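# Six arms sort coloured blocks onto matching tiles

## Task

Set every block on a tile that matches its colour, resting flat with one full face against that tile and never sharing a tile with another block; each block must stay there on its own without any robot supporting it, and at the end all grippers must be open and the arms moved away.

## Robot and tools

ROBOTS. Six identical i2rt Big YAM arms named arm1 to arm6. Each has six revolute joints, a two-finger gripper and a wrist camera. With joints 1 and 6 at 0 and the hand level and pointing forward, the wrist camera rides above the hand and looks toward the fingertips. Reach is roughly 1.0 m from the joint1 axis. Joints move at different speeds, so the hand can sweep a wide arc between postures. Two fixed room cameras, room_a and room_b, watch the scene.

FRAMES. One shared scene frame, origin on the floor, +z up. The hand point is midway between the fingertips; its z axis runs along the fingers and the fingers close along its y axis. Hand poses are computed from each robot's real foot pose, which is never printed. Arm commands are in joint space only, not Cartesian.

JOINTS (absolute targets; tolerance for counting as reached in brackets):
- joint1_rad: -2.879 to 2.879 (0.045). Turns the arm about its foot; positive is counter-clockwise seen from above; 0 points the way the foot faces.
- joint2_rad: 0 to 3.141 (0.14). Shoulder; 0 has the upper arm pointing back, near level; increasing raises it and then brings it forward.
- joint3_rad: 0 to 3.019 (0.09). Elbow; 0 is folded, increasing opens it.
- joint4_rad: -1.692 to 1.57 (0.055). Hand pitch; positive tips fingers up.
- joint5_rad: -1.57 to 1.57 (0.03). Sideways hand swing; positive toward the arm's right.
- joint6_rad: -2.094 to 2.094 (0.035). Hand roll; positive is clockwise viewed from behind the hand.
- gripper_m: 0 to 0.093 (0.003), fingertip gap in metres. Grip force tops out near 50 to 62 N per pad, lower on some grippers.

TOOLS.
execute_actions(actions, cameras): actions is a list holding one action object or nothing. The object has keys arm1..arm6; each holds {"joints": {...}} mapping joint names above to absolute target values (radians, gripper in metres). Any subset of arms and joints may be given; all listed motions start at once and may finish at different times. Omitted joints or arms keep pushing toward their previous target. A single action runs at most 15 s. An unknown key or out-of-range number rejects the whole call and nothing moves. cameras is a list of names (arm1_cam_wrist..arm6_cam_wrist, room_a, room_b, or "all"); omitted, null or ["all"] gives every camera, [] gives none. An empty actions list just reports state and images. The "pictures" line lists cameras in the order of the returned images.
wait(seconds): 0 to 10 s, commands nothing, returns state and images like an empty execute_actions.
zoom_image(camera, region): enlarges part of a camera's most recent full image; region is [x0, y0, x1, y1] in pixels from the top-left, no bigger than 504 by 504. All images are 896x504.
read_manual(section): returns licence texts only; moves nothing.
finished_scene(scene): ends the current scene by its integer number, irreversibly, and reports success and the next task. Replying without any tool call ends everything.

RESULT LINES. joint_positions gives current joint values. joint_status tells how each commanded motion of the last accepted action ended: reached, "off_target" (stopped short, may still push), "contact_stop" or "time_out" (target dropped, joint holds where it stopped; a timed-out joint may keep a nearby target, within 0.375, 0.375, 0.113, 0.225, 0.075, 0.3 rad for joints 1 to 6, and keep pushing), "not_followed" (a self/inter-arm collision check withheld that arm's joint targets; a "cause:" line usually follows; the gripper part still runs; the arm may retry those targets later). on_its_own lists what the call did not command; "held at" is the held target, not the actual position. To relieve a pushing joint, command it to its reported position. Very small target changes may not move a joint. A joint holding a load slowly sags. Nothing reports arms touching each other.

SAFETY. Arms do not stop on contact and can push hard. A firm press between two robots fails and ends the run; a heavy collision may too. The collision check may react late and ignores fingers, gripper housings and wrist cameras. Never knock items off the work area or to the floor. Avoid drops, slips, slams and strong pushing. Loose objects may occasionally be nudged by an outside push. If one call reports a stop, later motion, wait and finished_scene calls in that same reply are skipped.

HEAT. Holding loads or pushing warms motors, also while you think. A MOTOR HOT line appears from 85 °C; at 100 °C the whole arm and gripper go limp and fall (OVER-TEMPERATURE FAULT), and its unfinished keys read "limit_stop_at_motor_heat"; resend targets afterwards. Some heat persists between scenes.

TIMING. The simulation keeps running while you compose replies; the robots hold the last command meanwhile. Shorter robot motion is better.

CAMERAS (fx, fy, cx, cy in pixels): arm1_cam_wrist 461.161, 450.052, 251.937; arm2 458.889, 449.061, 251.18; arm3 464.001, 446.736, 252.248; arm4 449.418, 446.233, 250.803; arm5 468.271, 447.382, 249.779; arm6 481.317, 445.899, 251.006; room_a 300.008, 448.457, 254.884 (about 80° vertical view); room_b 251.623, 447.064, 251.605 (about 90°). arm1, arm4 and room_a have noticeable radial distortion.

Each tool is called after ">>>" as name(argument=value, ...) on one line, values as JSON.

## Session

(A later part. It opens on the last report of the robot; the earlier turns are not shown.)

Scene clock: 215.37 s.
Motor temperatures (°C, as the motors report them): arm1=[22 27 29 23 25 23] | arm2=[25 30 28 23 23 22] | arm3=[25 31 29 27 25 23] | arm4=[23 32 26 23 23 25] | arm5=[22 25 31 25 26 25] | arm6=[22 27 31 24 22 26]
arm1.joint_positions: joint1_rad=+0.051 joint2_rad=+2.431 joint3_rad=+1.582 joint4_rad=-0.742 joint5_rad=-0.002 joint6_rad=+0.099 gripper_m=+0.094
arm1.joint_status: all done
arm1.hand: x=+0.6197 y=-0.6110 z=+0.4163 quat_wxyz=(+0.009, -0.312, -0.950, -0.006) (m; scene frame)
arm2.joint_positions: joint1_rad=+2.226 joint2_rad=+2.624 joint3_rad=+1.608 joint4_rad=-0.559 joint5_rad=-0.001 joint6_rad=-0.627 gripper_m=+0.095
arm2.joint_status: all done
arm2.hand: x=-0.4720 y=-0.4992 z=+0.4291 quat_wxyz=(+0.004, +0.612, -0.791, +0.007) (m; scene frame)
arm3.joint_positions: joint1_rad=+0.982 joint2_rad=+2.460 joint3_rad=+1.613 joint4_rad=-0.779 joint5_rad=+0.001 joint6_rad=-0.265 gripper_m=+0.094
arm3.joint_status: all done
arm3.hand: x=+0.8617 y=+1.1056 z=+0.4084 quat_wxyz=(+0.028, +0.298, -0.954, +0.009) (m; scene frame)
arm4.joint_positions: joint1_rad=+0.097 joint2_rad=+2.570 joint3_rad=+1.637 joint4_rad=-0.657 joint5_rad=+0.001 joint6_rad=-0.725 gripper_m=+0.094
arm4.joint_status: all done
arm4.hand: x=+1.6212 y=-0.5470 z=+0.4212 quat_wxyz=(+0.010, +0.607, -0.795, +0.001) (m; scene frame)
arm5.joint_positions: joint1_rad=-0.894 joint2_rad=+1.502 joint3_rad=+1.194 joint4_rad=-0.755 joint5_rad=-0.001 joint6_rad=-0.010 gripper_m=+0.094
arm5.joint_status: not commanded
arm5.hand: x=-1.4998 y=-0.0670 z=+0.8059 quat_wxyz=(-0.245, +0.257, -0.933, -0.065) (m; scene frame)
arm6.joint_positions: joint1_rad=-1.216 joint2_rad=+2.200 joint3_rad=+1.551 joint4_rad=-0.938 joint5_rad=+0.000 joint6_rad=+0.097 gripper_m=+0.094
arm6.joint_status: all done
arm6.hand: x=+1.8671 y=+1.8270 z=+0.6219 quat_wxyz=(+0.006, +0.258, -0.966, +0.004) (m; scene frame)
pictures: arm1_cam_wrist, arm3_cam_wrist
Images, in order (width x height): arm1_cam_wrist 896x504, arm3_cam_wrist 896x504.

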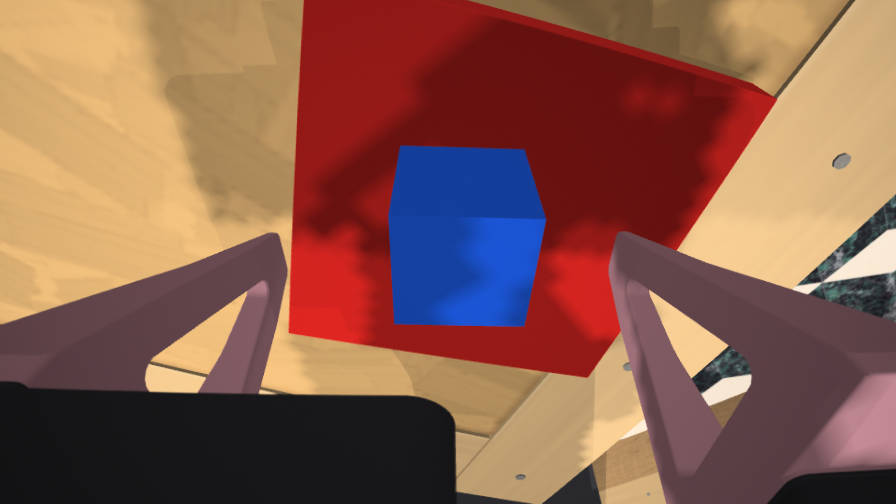

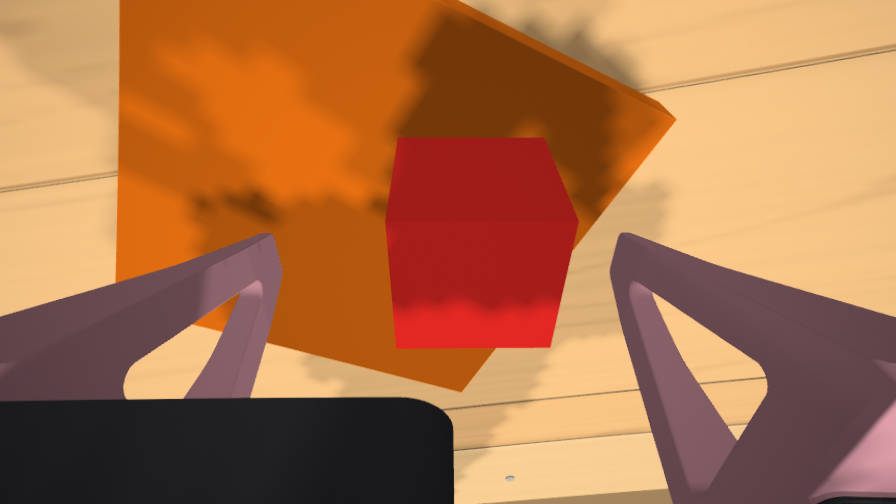

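>>> execute_actions(actions=[{"arm1":{"joints":{"gripper_m":0.015}},"arm2":{"joints":{"gripper_m":0.02}},"arm3":{"joints":{"gripper_m":0.02}},"arm4":{"joints":{"gripper_m":0.025}},"arm6":{"joints":{"gripper_m":0.025}}}], cameras=["arm1_cam_wrist","arm2_cam_wrist","arm3_cam_wrist","arm4_cam_wrist","arm6_cam_wrist"])

Scene clock: 220.67 s.
Motor temperatures (°C, as the motors report them): arm1=[22 27 29 23 25 23] | arm2=[25 30 28 23 23 22] | arm3=[25 31 29 27 25 23] | arm4=[23 32 26 23 23 25] | arm5=[22 25 31 25 26 25] | arm6=[22 27 31 24 22 26]
arm1.joint_positions: joint1_rad=+0.051 joint2_rad=+2.431 joint3_rad=+1.582 joint4_rad=-0.742 joint5_rad=-0.002 joint6_rad=+0.100 gripper_m=+0.031
arm1.joint_status: gripper_m off_target (ended at +0.031, target +0.015)
arm1.hand: x=+0.6195 y=-0.6112 z=+0.4163 quat_wxyz=(+0.009, -0.313, -0.950, -0.006) (m; scene frame)
arm2.joint_positions: joint1_rad=+2.226 joint2_rad=+2.624 joint3_rad=+1.608 joint4_rad=-0.559 joint5_rad=+0.000 joint6_rad=-0.627 gripper_m=+0.041
arm2.joint_status: gripper_m off_target (ended at +0.041, target +0.020)
arm2.hand: x=-0.4719 y=-0.4992 z=+0.4291 quat_wxyz=(+0.004, +0.612, -0.791, +0.007) (m; scene frame)
arm3.joint_positions: joint1_rad=+0.982 joint2_rad=+2.460 joint3_rad=+1.613 joint4_rad=-0.779 joint5_rad=+0.001 joint6_rad=-0.266 gripper_m=+0.037
arm3.joint_status: gripper_m off_target (ended at +0.037, target +0.020)
arm3.hand: x=+0.8618 y=+1.1054 z=+0.4084 quat_wxyz=(+0.028, +0.299, -0.954, +0.009) (m; scene frame)
arm4.joint_positions: joint1_rad=+0.097 joint2_rad=+2.570 joint3_rad=+1.637 joint4_rad=-0.656 joint5_rad=+0.001 joint6_rad=-0.726 gripper_m=+0.048
arm4.joint_status: gripper_m off_target (ended at +0.048, target +0.025)
arm4.hand: x=+1.6213 y=-0.5469 z=+0.4212 quat_wxyz=(+0.010, +0.607, -0.794, +0.001) (m; scene frame)
arm5.joint_positions: joint1_rad=-0.894 joint2_rad=+1.502 joint3_rad=+1.194 joint4_rad=-0.755 joint5_rad=-0.001 joint6_rad=-0.010 gripper_m=+0.094
arm5.joint_status: not commanded
arm5.hand: x=-1.4998 y=-0.0670 z=+0.8059 quat_wxyz=(-0.245, +0.257, -0.933, -0.065) (m; scene frame)
arm6.joint_positions: joint1_rad=-1.216 joint2_rad=+2.200 joint3_rad=+1.551 joint4_rad=-0.937 joint5_rad=+0.000 joint6_rad=+0.098 gripper_m=+0.048
arm6.joint_status: gripper_m off_target (ended at +0.048, target +0.025)
arm6.hand: x=+1.8672 y=+1.8271 z=+0.6219 quat_wxyz=(+0.006, +0.258, -0.966, +0.004) (m; scene frame)
pictures: arm1_cam_wrist, arm2_cam_wrist, arm3_cam_wrist, arm4_cam_wrist, arm6_cam_wrist
Images, in order (width x height): arm1_cam_wrist 896x504, arm2_cam_wrist 896x504, arm3_cam_wrist 896x504, arm4_cam_wrist 896x504, arm6_cam_wrist 896x504.

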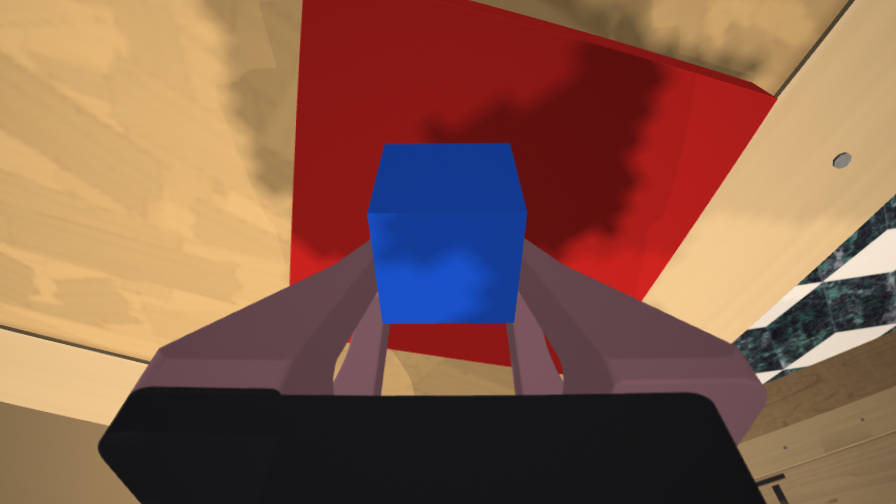

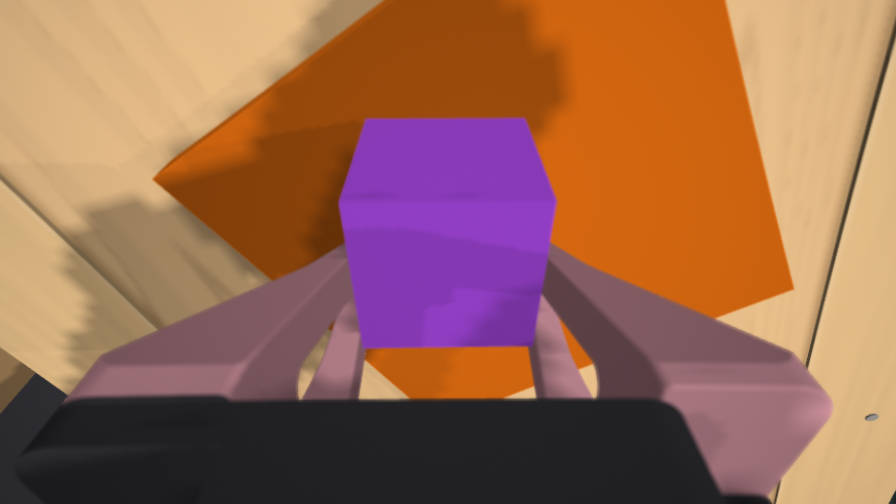

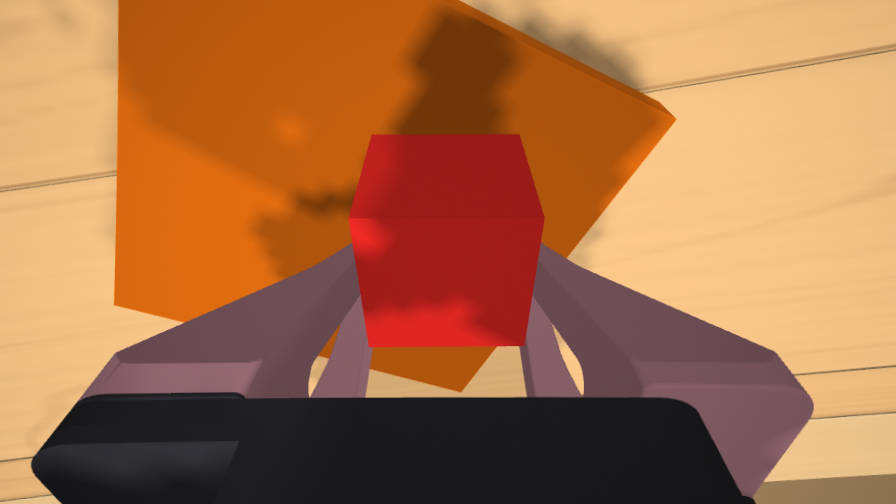

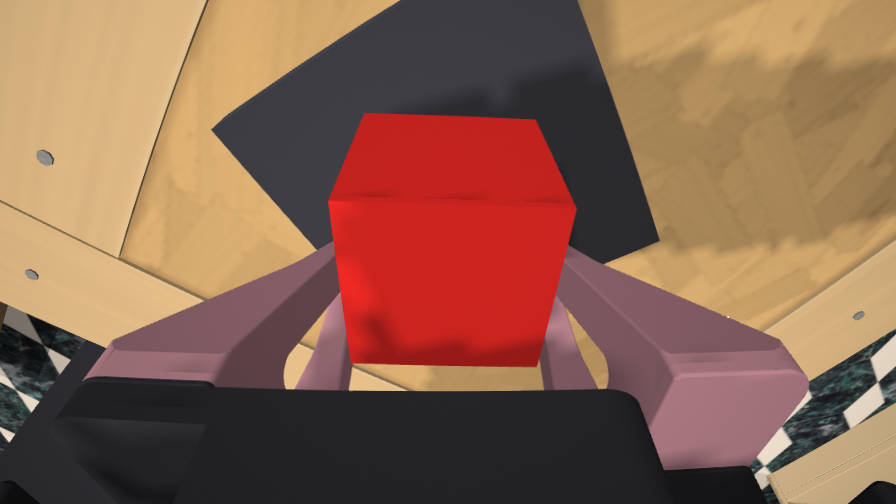

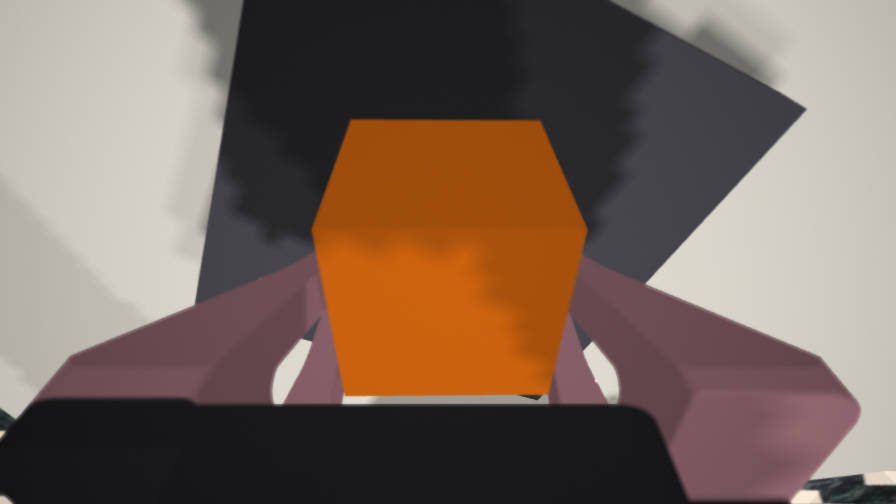

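>>> execute_actions(actions=[{"arm1":{"joints":{"joint2_rad":1.735,"joint3_rad":1.52,"joint4_rad":-1.331}},"arm2":{"joints":{"joint2_rad":1.86,"joint3_rad":1.48,"joint4_rad":-1.166}},"arm3":{"joints":{"joint2_rad":2.1,"joint3_rad":1.53,"joint4_rad":-0.97}},"arm4":{"joints":{"joint2_rad":2.146,"joint3_rad":1.475,"joint4_rad":-0.886}},"arm6":{"joints":{"joint2_rad":1.95,"joint3_rad":1.65,"joint4_rad":-1.22}}}], cameras=["room_a"])

>>> execute_actions(actions=[{"arm1":{"joints":{"joint1_rad":-2.1,"joint6_rad":0}},"arm2":{"joints":{"joint1_rad":-1.71,"joint6_rad":0}},"arm3":{"joints":{"joint1_rad":-1.08,"joint6_rad":0}},"arm4":{"joints":{"joint1_rad":2.19,"joint6_rad":0}},"arm6":{"joints":{"joint1_rad":1.897,"joint6_rad":0}}}])

Scene clock: 240.17 s.
Motor temperatures (°C, as the motors report them): arm1=[22 27 29 23 25 23] | arm2=[25 30 28 23 23 22] | arm3=[25 32 30 27 25 23] | arm4=[23 32 26 23 23 25] | arm5=[22 25 32 25 26 25] | arm6=[22 27 31 24 22 26]
arm1.joint_positions: joint1_rad=+0.051 joint2_rad=+1.726 joint3_rad=+1.515 joint4_rad=-1.324 joint5_rad=-0.002 joint6_rad=+0.100 gripper_m=+0.031
arm1.joint_status: all done
arm1.hand: x=+0.5577 y=-0.5767 z=+0.7914 quat_wxyz=(-0.018, -0.313, -0.950, +0.000) (m; scene frame)
arm2.joint_positions: joint1_rad=+2.226 joint2_rad=+1.852 joint3_rad=+1.476 joint4_rad=-1.152 joint5_rad=+0.000 joint6_rad=-0.628 gripper_m=+0.041
arm2.joint_status: all done
arm2.hand: x=-0.4949 y=-0.5109 z=+0.8305 quat_wxyz=(-0.020, +0.612, -0.790, +0.006) (m; scene frame)
arm3.joint_positions: joint1_rad=+0.982 joint2_rad=+2.109 joint3_rad=+1.518 joint4_rad=-0.958 joint5_rad=+0.001 joint6_rad=-0.266 gripper_m=+0.037
arm3.joint_status: all done
arm3.hand: x=+0.8597 y=+1.1076 z=+0.5860 quat_wxyz=(-0.011, +0.299, -0.954, +0.008) (m; scene frame)
arm4.joint_positions: joint1_rad=+0.097 joint2_rad=+2.148 joint3_rad=+1.466 joint4_rad=-0.879 joint5_rad=+0.001 joint6_rad=-0.726 gripper_m=+0.048
arm4.joint_status: all done
arm4.hand: x=+1.6084 y=-0.5548 z=+0.6199 quat_wxyz=(-0.004, +0.607, -0.794, +0.002) (m; scene frame)
arm5.joint_positions: joint1_rad=-0.894 joint2_rad=+1.502 joint3_rad=+1.194 joint4_rad=-0.755 joint5_rad=-0.001 joint6_rad=-0.010 gripper_m=+0.094
arm5.joint_status: not commanded
arm5.hand: x=-1.4998 y=-0.0670 z=+0.8059 quat_wxyz=(-0.245, +0.257, -0.933, -0.065) (m; scene frame)
arm6.joint_positions: joint1_rad=-1.216 joint2_rad=+1.956 joint3_rad=+1.613 joint4_rad=-1.209 joint5_rad=+0.000 joint6_rad=+0.098 gripper_m=+0.048
arm6.joint_status: all done
arm6.hand: x=+1.8596 y=+1.8223 z=+0.7838 quat_wxyz=(-0.010, +0.258, -0.966, -0.002) (m; scene frame)
pictures: room_a
Images, in order (width x height): room_a 896x504.

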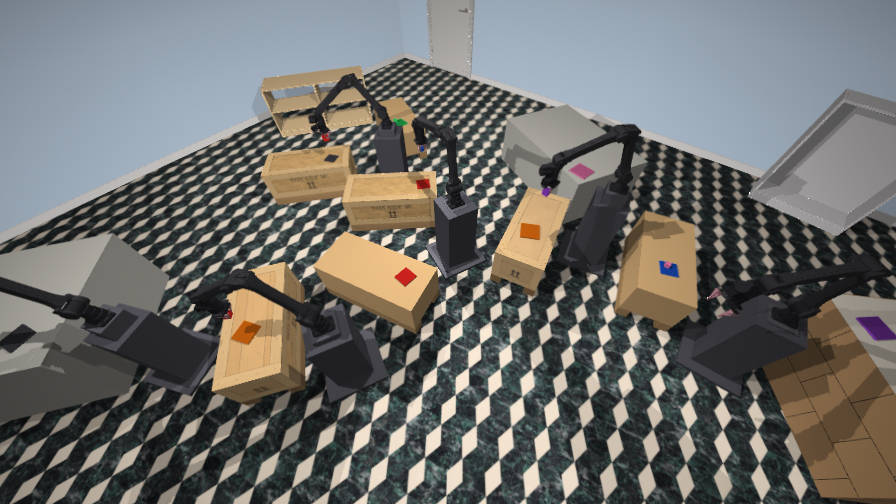

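Scene clock: 243.20 s.
Motor temperatures (°C, as the motors report them): arm1=[22 27 29 23 25 23] | arm2=[25 30 29 23 23 22] | arm3=[25 32 30 27 25 23] | arm4=[23 32 27 23 23 25] | arm5=[22 25 32 25 26 25] | arm6=[22 27 32 24 22 26]
arm1.joint_positions: joint1_rad=-2.108 joint2_rad=+1.729 joint3_rad=+1.515 joint4_rad=-1.324 joint5_rad=-0.001 joint6_rad=+0.011 gripper_m=+0.031
arm1.joint_status: all done
arm1.hand: x=-0.3756 y=-0.5340 z=+0.7876 quat_wxyz=(-0.002, -0.976, -0.216, +0.014) (m; scene frame)
arm2.joint_positions: joint1_rad=-1.719 joint2_rad=+1.853 joint3_rad=+1.476 joint4_rad=-1.152 joint5_rad=+0.002 joint6_rad=-0.011 gripper_m=+0.041
arm2.joint_status: all done
arm2.hand: x=-1.4798 y=-0.8020 z=+0.8282 quat_wxyz=(-0.004, -0.999, +0.051, +0.018) (m; scene frame)
arm3.joint_positions: joint1_rad=-1.083 joint2_rad=+2.109 joint3_rad=+1.518 joint4_rad=-0.958 joint5_rad=+0.000 joint6_rad=-0.013 gripper_m=+0.037
arm3.joint_status: all done
arm3.hand: x=+0.2061 y=+0.3187 z=+0.5953 quat_wxyz=(-0.014, -0.755, -0.656, +0.012) (m; scene frame)
arm4.joint_positions: joint1_rad=+2.202 joint2_rad=+2.148 joint3_rad=+1.466 joint4_rad=-0.879 joint5_rad=+0.000 joint6_rad=-0.016 gripper_m=+0.048
arm4.joint_status: all done
arm4.hand: x=+0.5947 y=-0.6161 z=+0.6199 quat_wxyz=(+0.000, +0.976, -0.219, -0.005) (m; scene frame)
arm5.joint_positions: joint1_rad=-0.894 joint2_rad=+1.502 joint3_rad=+1.194 joint4_rad=-0.755 joint5_rad=-0.001 joint6_rad=-0.010 gripper_m=+0.094
arm5.joint_status: not commanded
arm5.hand: x=-1.4998 y=-0.0670 z=+0.8059 quat_wxyz=(-0.245, +0.257, -0.933, -0.065) (m; scene frame)
arm6.joint_positions: joint1_rad=+1.899 joint2_rad=+1.959 joint3_rad=+1.613 joint4_rad=-1.209 joint5_rad=-0.001 joint6_rad=+0.010 gripper_m=+0.048
arm6.joint_status: all done
arm6.hand: x=+0.8873 y=+1.1487 z=+0.7804 quat_wxyz=(+0.004, +0.958, +0.287, -0.007) (m; scene frame)
pictures: arm1_cam_wrist, arm2_cam_wrist, arm3_cam_wrist, arm4_cam_wrist, arm5_cam_wrist, arm6_cam_wrist, room_a, room_b
Images, in order (width x height): arm1_cam_wrist 896x504, arm2_cam_wrist 896x504, arm3_cam_wrist 896x504, arm4_cam_wrist 896x504, arm5_cam_wrist 896x504, arm6_cam_wrist 896x504, room_a 896x504, room_b 896x504.

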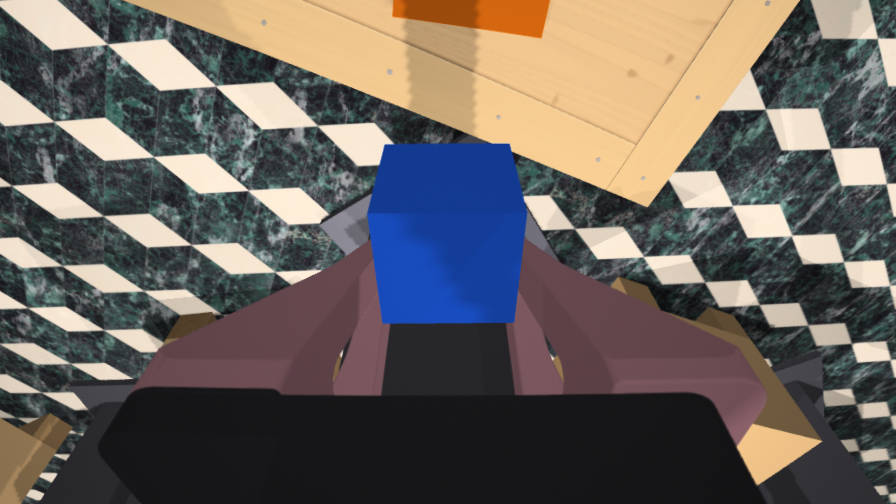

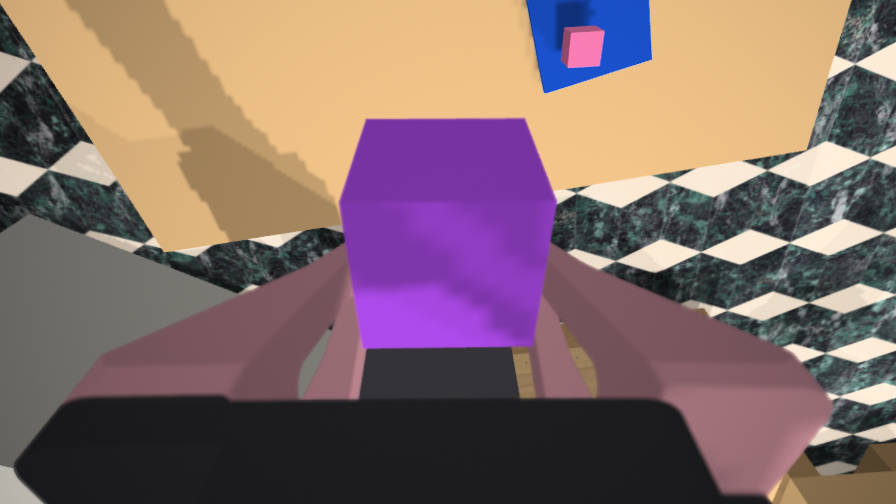

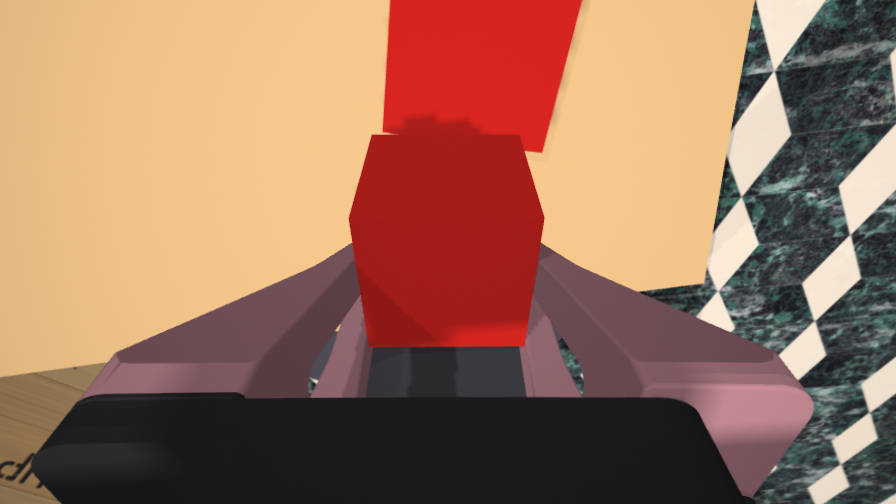

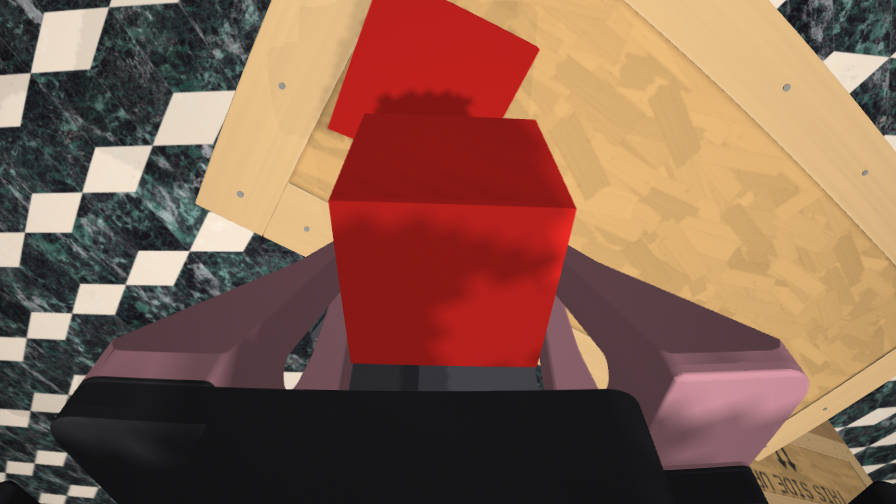

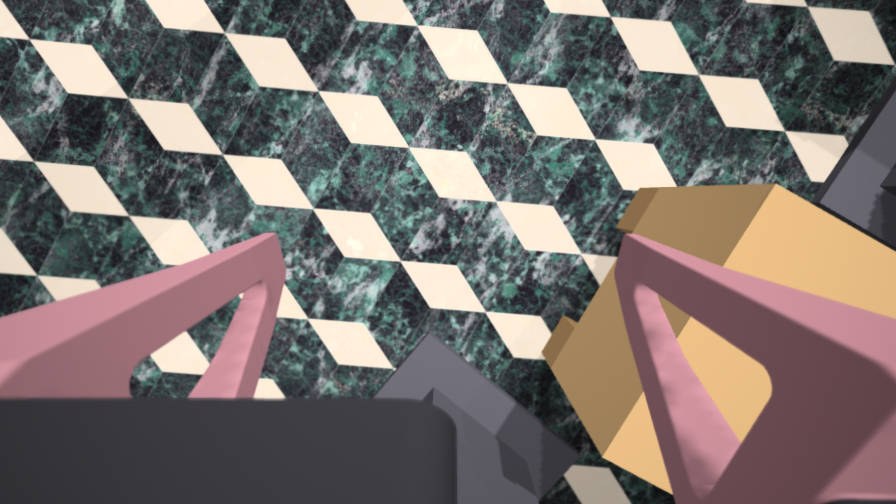

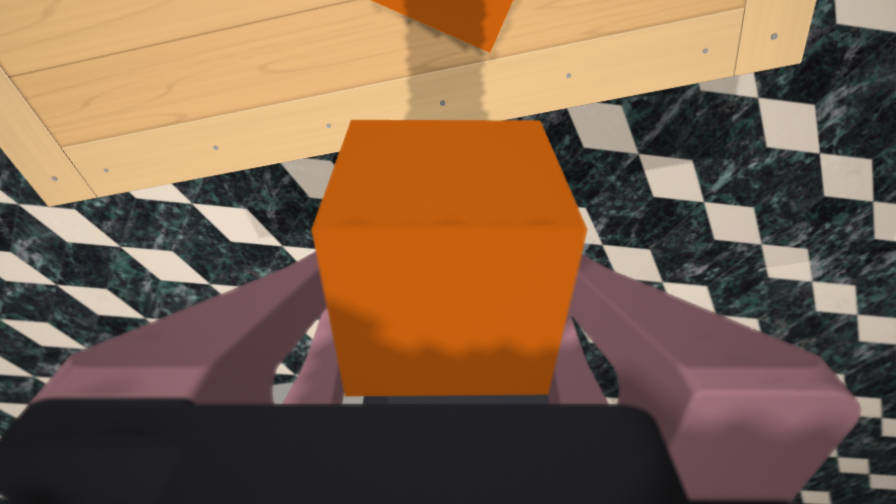

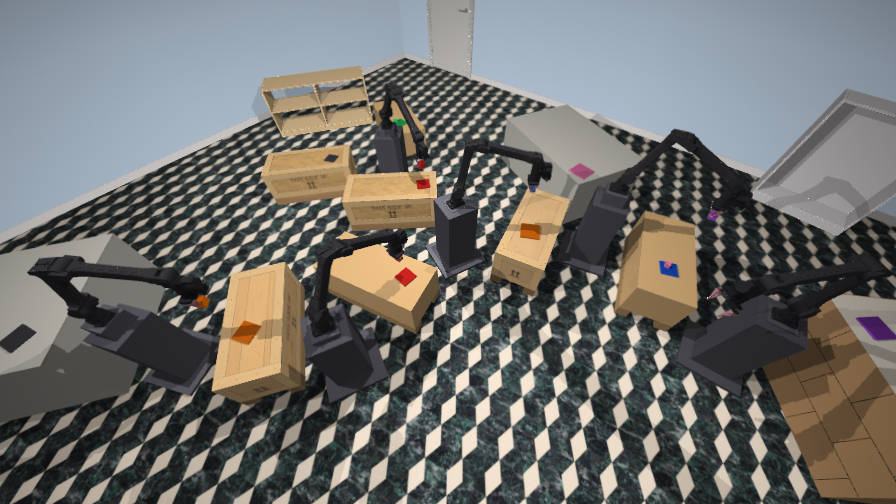

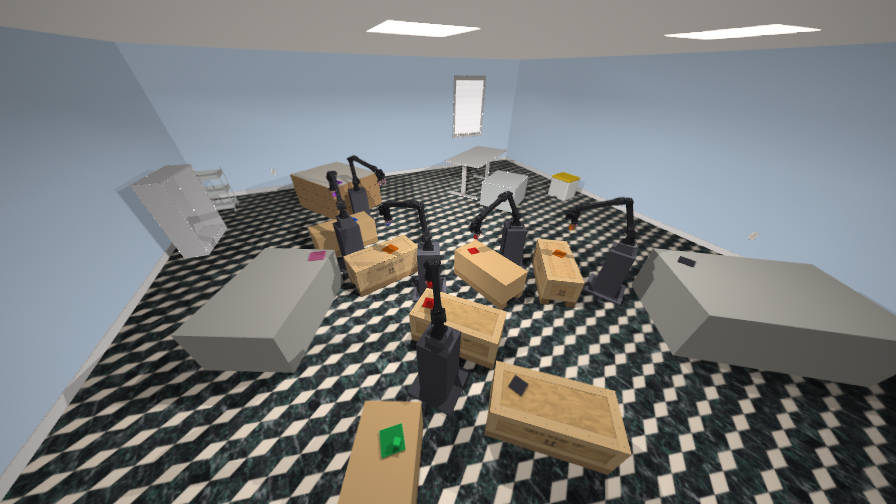

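>>> execute_actions(actions=[{"arm1":{"joints":{"joint1_rad":-2.19,"joint2_rad":2.36,"joint3_rad":1.568,"joint4_rad":-0.745}},"arm2":{"joints":{"joint2_rad":2.41,"joint3_rad":1.572,"joint4_rad":-0.705}},"arm3":{"joints":{"joint1_rad":-1.118,"joint2_rad":2.35,"joint3_rad":1.59,"joint4_rad":-0.76,"joint6_rad":0.1}},"arm4":{"joints":{"joint1_rad":2.222,"joint2_rad":2.43,"joint3_rad":1.465,"joint4_rad":-0.59,"joint6_rad":0.36}},"arm6":{"joints":{"joint2_rad":2.525,"joint3_rad":1.805,"joint4_rad":-0.795,"joint6_rad":0.41}}}], cameras=["arm1_cam_wrist","arm2_cam_wrist","arm3_cam_wrist","arm4_cam_wrist","arm6_cam_wrist","room_a"])

Scene clock: 268.77 s.
Motor temperatures (°C, as the motors report them): arm1=[22 27 30 23 25 23] | arm2=[25 30 31 23 23 22] | arm3=[25 32 30 27 25 23] | arm4=[23 32 27 23 23 25] | arm5=[22 25 32 25 26 25] | arm6=[22 27 35 24 22 26]
arm1.joint_positions: joint1_rad=-2.198 joint2_rad=+2.377 joint3_rad=+1.544 joint4_rad=-0.753 joint5_rad=-0.001 joint6_rad=+0.010 gripper_m=+0.031
arm1.joint_status: all done
arm1.hand: x=-0.4546 y=-0.5114 z=+0.4356 quat_wxyz=(+0.003, -0.985, -0.172, -0.009) (m; scene frame)
arm2.joint_positions: joint1_rad=-1.719 joint2_rad=+2.424 joint3_rad=+1.548 joint4_rad=-0.719 joint5_rad=+0.002 joint6_rad=-0.011 gripper_m=+0.041
arm2.joint_status: all done
arm2.hand: x=-1.5103 y=-0.8023 z=+0.5279 quat_wxyz=(-0.006, -0.999, +0.051, -0.015) (m; scene frame)
arm3.joint_positions: joint1_rad=-1.120 joint2_rad=+2.366 joint3_rad=+1.563 joint4_rad=-0.775 joint5_rad=+0.000 joint6_rad=+0.085 gripper_m=+0.037
arm3.joint_status: all done
arm3.hand: x=+0.1834 y=+0.3141 z=+0.4595 quat_wxyz=(-0.005, -0.797, -0.604, +0.000) (m; scene frame)
arm4.joint_positions: joint1_rad=+2.209 joint2_rad=+2.435 joint3_rad=+1.446 joint4_rad=-0.598 joint5_rad=+0.000 joint6_rad=+0.344 gripper_m=+0.048
arm4.joint_status: all done
arm4.hand: x=+0.6152 y=-0.6306 z=+0.4556 quat_wxyz=(+0.002, +0.922, -0.387, +0.009) (m; scene frame)
arm5.joint_positions: joint1_rad=-0.894 joint2_rad=+1.502 joint3_rad=+1.194 joint4_rad=-0.755 joint5_rad=-0.001 joint6_rad=-0.010 gripper_m=+0.094
arm5.joint_status: not commanded
arm5.hand: x=-1.4998 y=-0.0670 z=+0.8059 quat_wxyz=(-0.245, +0.257, -0.933, -0.065) (m; scene frame)
arm6.joint_positions: joint1_rad=+1.899 joint2_rad=+2.544 joint3_rad=+1.781 joint4_rad=-0.806 joint5_rad=-0.001 joint6_rad=+0.397 gripper_m=+0.048
arm6.joint_status: all done
arm6.hand: x=+0.8397 y=+1.1155 z=+0.4780 quat_wxyz=(+0.002, +0.995, +0.098, +0.000) (m; scene frame)
pictures: arm1_cam_wrist, arm2_cam_wrist, arm3_cam_wrist, arm4_cam_wrist, arm6_cam_wrist, room_a
Images, in order (width x height): arm1_cam_wrist 896x504, arm2_cam_wrist 896x504, arm3_cam_wrist 896x504, arm4_cam_wrist 896x504, arm6_cam_wrist 896x504, room_a 896x504.

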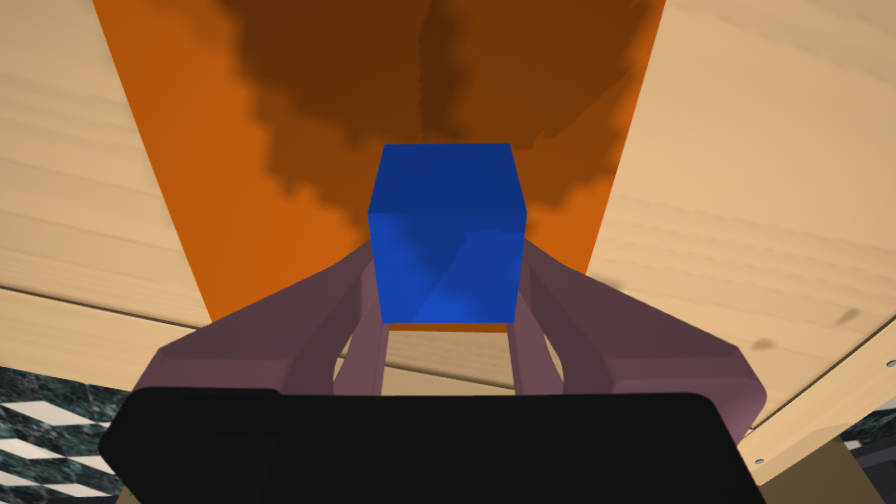

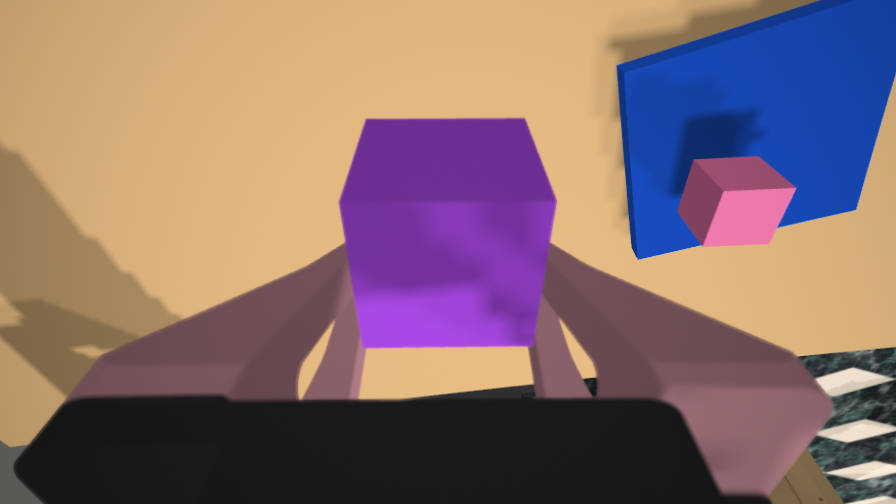

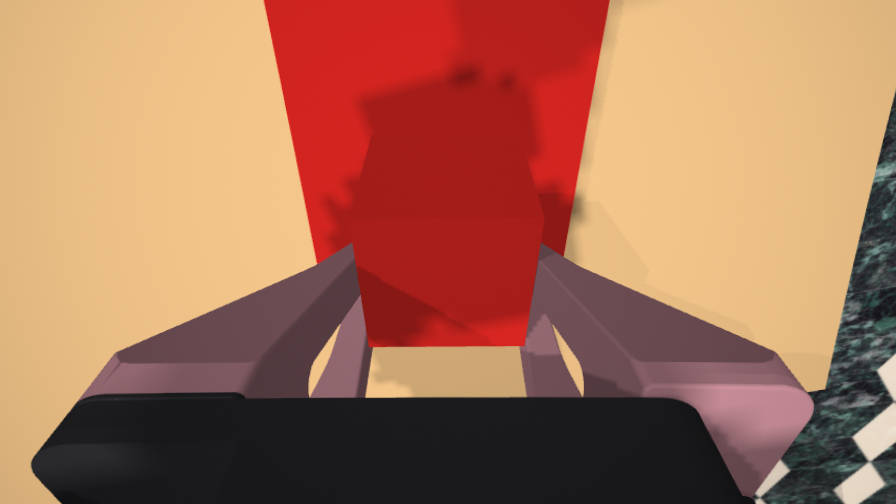

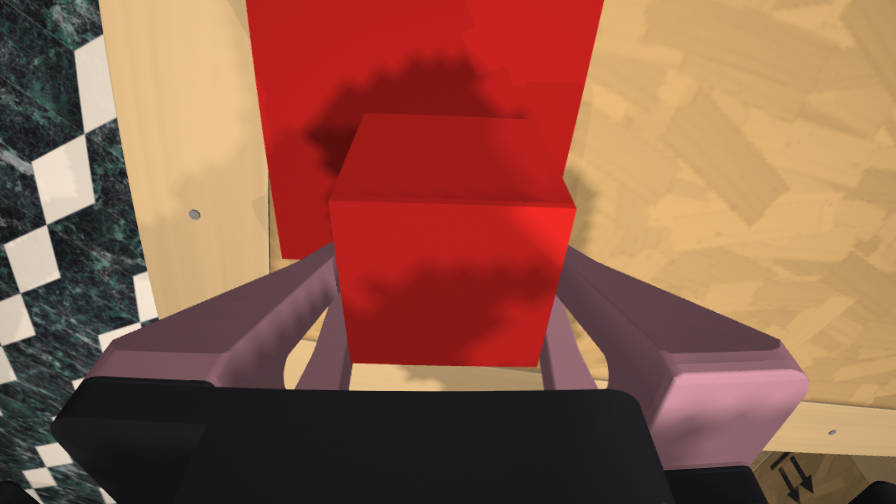

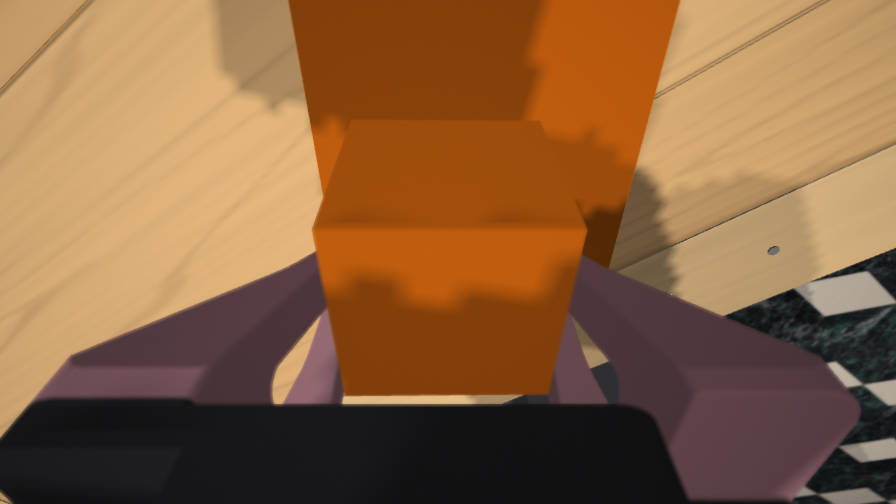

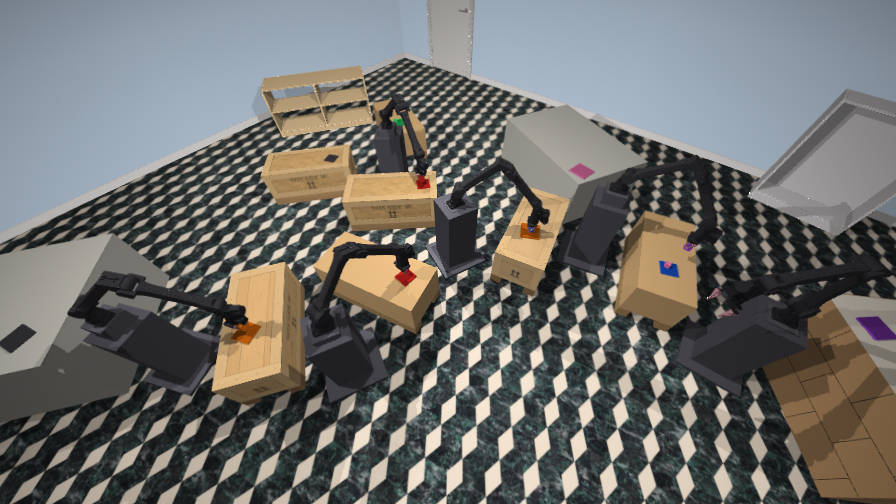

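>>> execute_actions(actions=[{"arm1":{"joints":{"joint2_rad":2.422}},"arm2":{"joints":{"joint2_rad":2.592,"joint3_rad":1.625,"joint4_rad":-0.575}},"arm3":{"joints":{"joint2_rad":2.44,"joint4_rad":-0.688}},"arm4":{"joints":{"joint2_rad":2.518,"joint3_rad":1.535}},"arm6":{"joints":{"joint1_rad":1.872,"joint2_rad":2.6,"joint3_rad":1.745,"joint4_rad":-0.70}}}], cameras=["arm1_cam_wrist","arm2_cam_wrist","arm3_cam_wrist","arm4_cam_wrist","arm6_cam_wrist"])

Scene clock: 294.33 s.
Motor temperatures (°C, as the motors report them): arm1=[22 28 30 23 25 23] | arm2=[25 32 30 23 23 22] | arm3=[25 33 30 27 25 23] | arm4=[23 33 27 23 23 25] | arm5=[22 25 33 25 26 25] | arm6=[22 29 33 24 22 26]
arm1.joint_positions: joint1_rad=-2.198 joint2_rad=+2.402 joint3_rad=+1.544 joint4_rad=-0.753 joint5_rad=-0.001 joint6_rad=+0.010 gripper_m=+0.031
arm1.joint_status: all done
arm1.hand: x=-0.4470 y=-0.5085 z=+0.4213 quat_wxyz=(+0.006, -0.985, -0.172, -0.021) (m; scene frame)
arm2.joint_positions: joint1_rad=-1.719 joint2_rad=+2.604 joint3_rad=+1.614 joint4_rad=-0.586 joint5_rad=+0.002 joint6_rad=-0.011 gripper_m=+0.041
arm2.joint_status: all done
arm2.hand: x=-1.5094 y=-0.8035 z=+0.4396 quat_wxyz=(-0.006, -0.999, +0.051, -0.006) (m; scene frame)
arm3.joint_positions: joint1_rad=-1.120 joint2_rad=+2.452 joint3_rad=+1.563 joint4_rad=-0.701 joint5_rad=+0.000 joint6_rad=+0.085 gripper_m=+0.037
arm3.joint_status: all done
arm3.hand: x=+0.1855 y=+0.3232 z=+0.4098 quat_wxyz=(-0.001, -0.797, -0.604, -0.004) (m; scene frame)
arm4.joint_positions: joint1_rad=+2.209 joint2_rad=+2.515 joint3_rad=+1.511 joint4_rad=-0.594 joint5_rad=+0.000 joint6_rad=+0.344 gripper_m=+0.048
arm4.joint_status: all done
arm4.hand: x=+0.6088 y=-0.6276 z=+0.4253 quat_wxyz=(+0.002, +0.922, -0.387, +0.014) (m; scene frame)
arm5.joint_positions: joint1_rad=-0.894 joint2_rad=+1.502 joint3_rad=+1.194 joint4_rad=-0.755 joint5_rad=-0.001 joint6_rad=-0.010 gripper_m=+0.094
arm5.joint_status: not commanded
arm5.hand: x=-1.4998 y=-0.0670 z=+0.8059 quat_wxyz=(-0.245, +0.257, -0.933, -0.065) (m; scene frame)
arm6.joint_positions: joint1_rad=+1.871 joint2_rad=+2.616 joint3_rad=+1.745 joint4_rad=-0.711 joint5_rad=-0.001 joint6_rad=+0.398 gripper_m=+0.048
arm6.joint_status: all done
arm6.hand: x=+0.8496 y=+1.1432 z=+0.4237 quat_wxyz=(-0.001, +0.996, +0.084, +0.007) (m; scene frame)
pictures: arm1_cam_wrist, arm2_cam_wrist, arm3_cam_wrist, arm4_cam_wrist, arm6_cam_wrist
Images, in order (width x height): arm1_cam_wrist 896x504, arm2_cam_wrist 896x504, arm3_cam_wrist 896x504, arm4_cam_wrist 896x504, arm6_cam_wrist 896x504.

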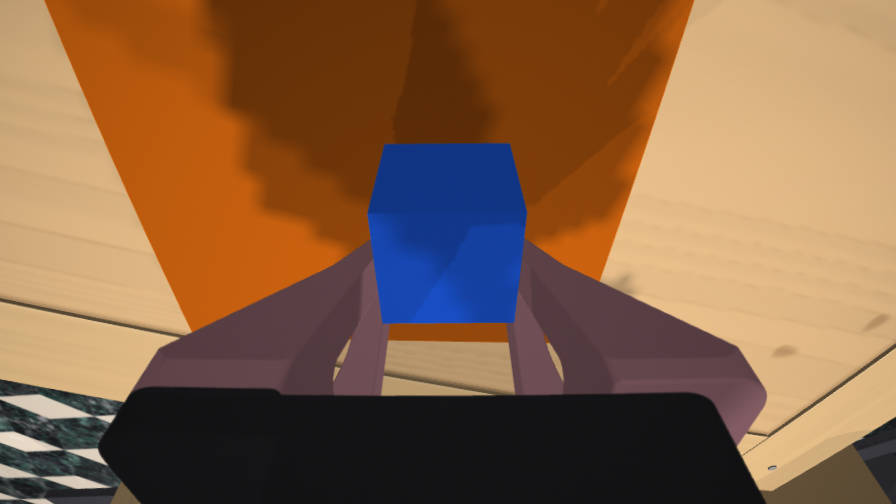

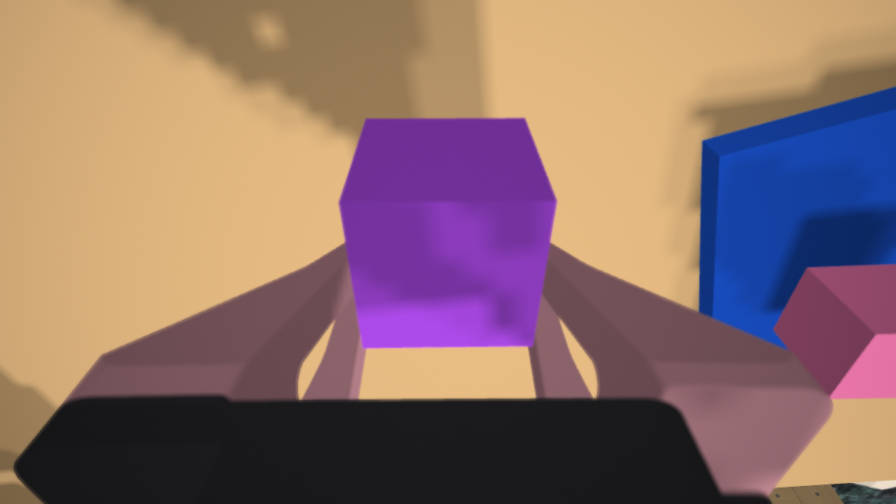

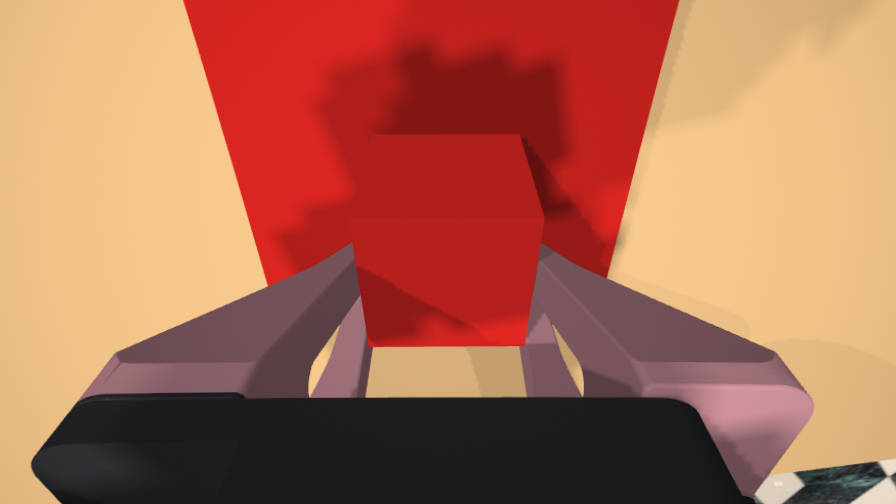

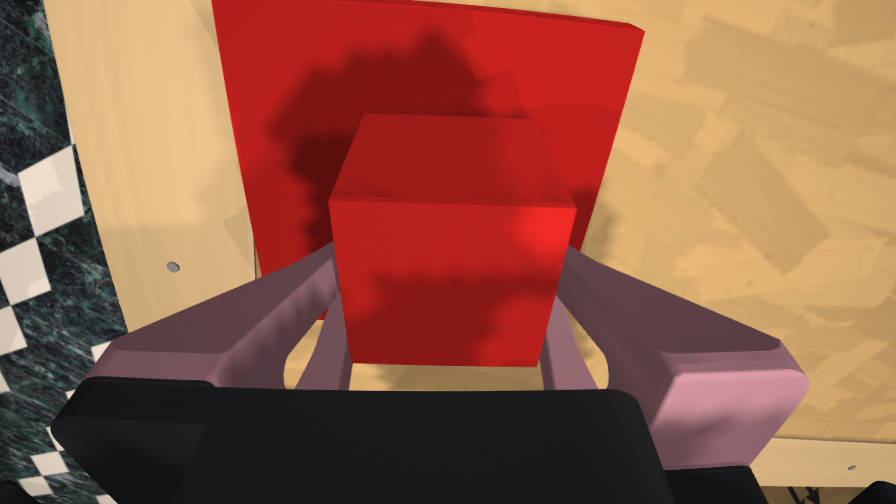

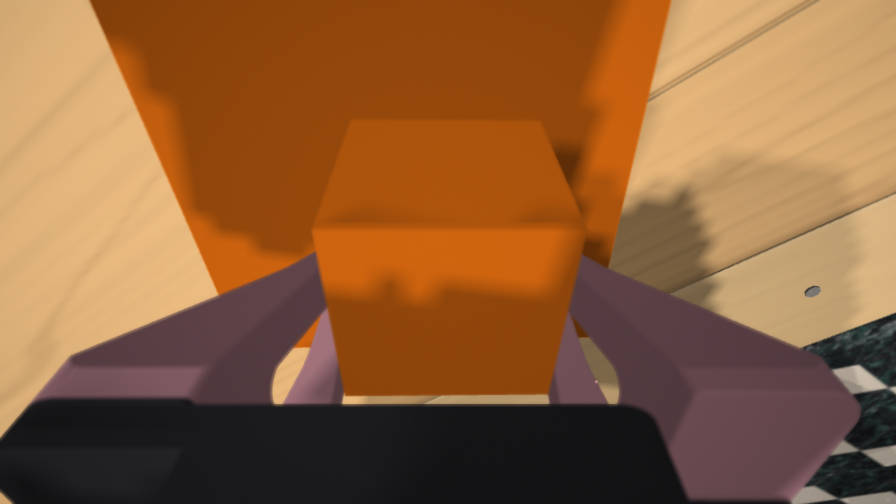

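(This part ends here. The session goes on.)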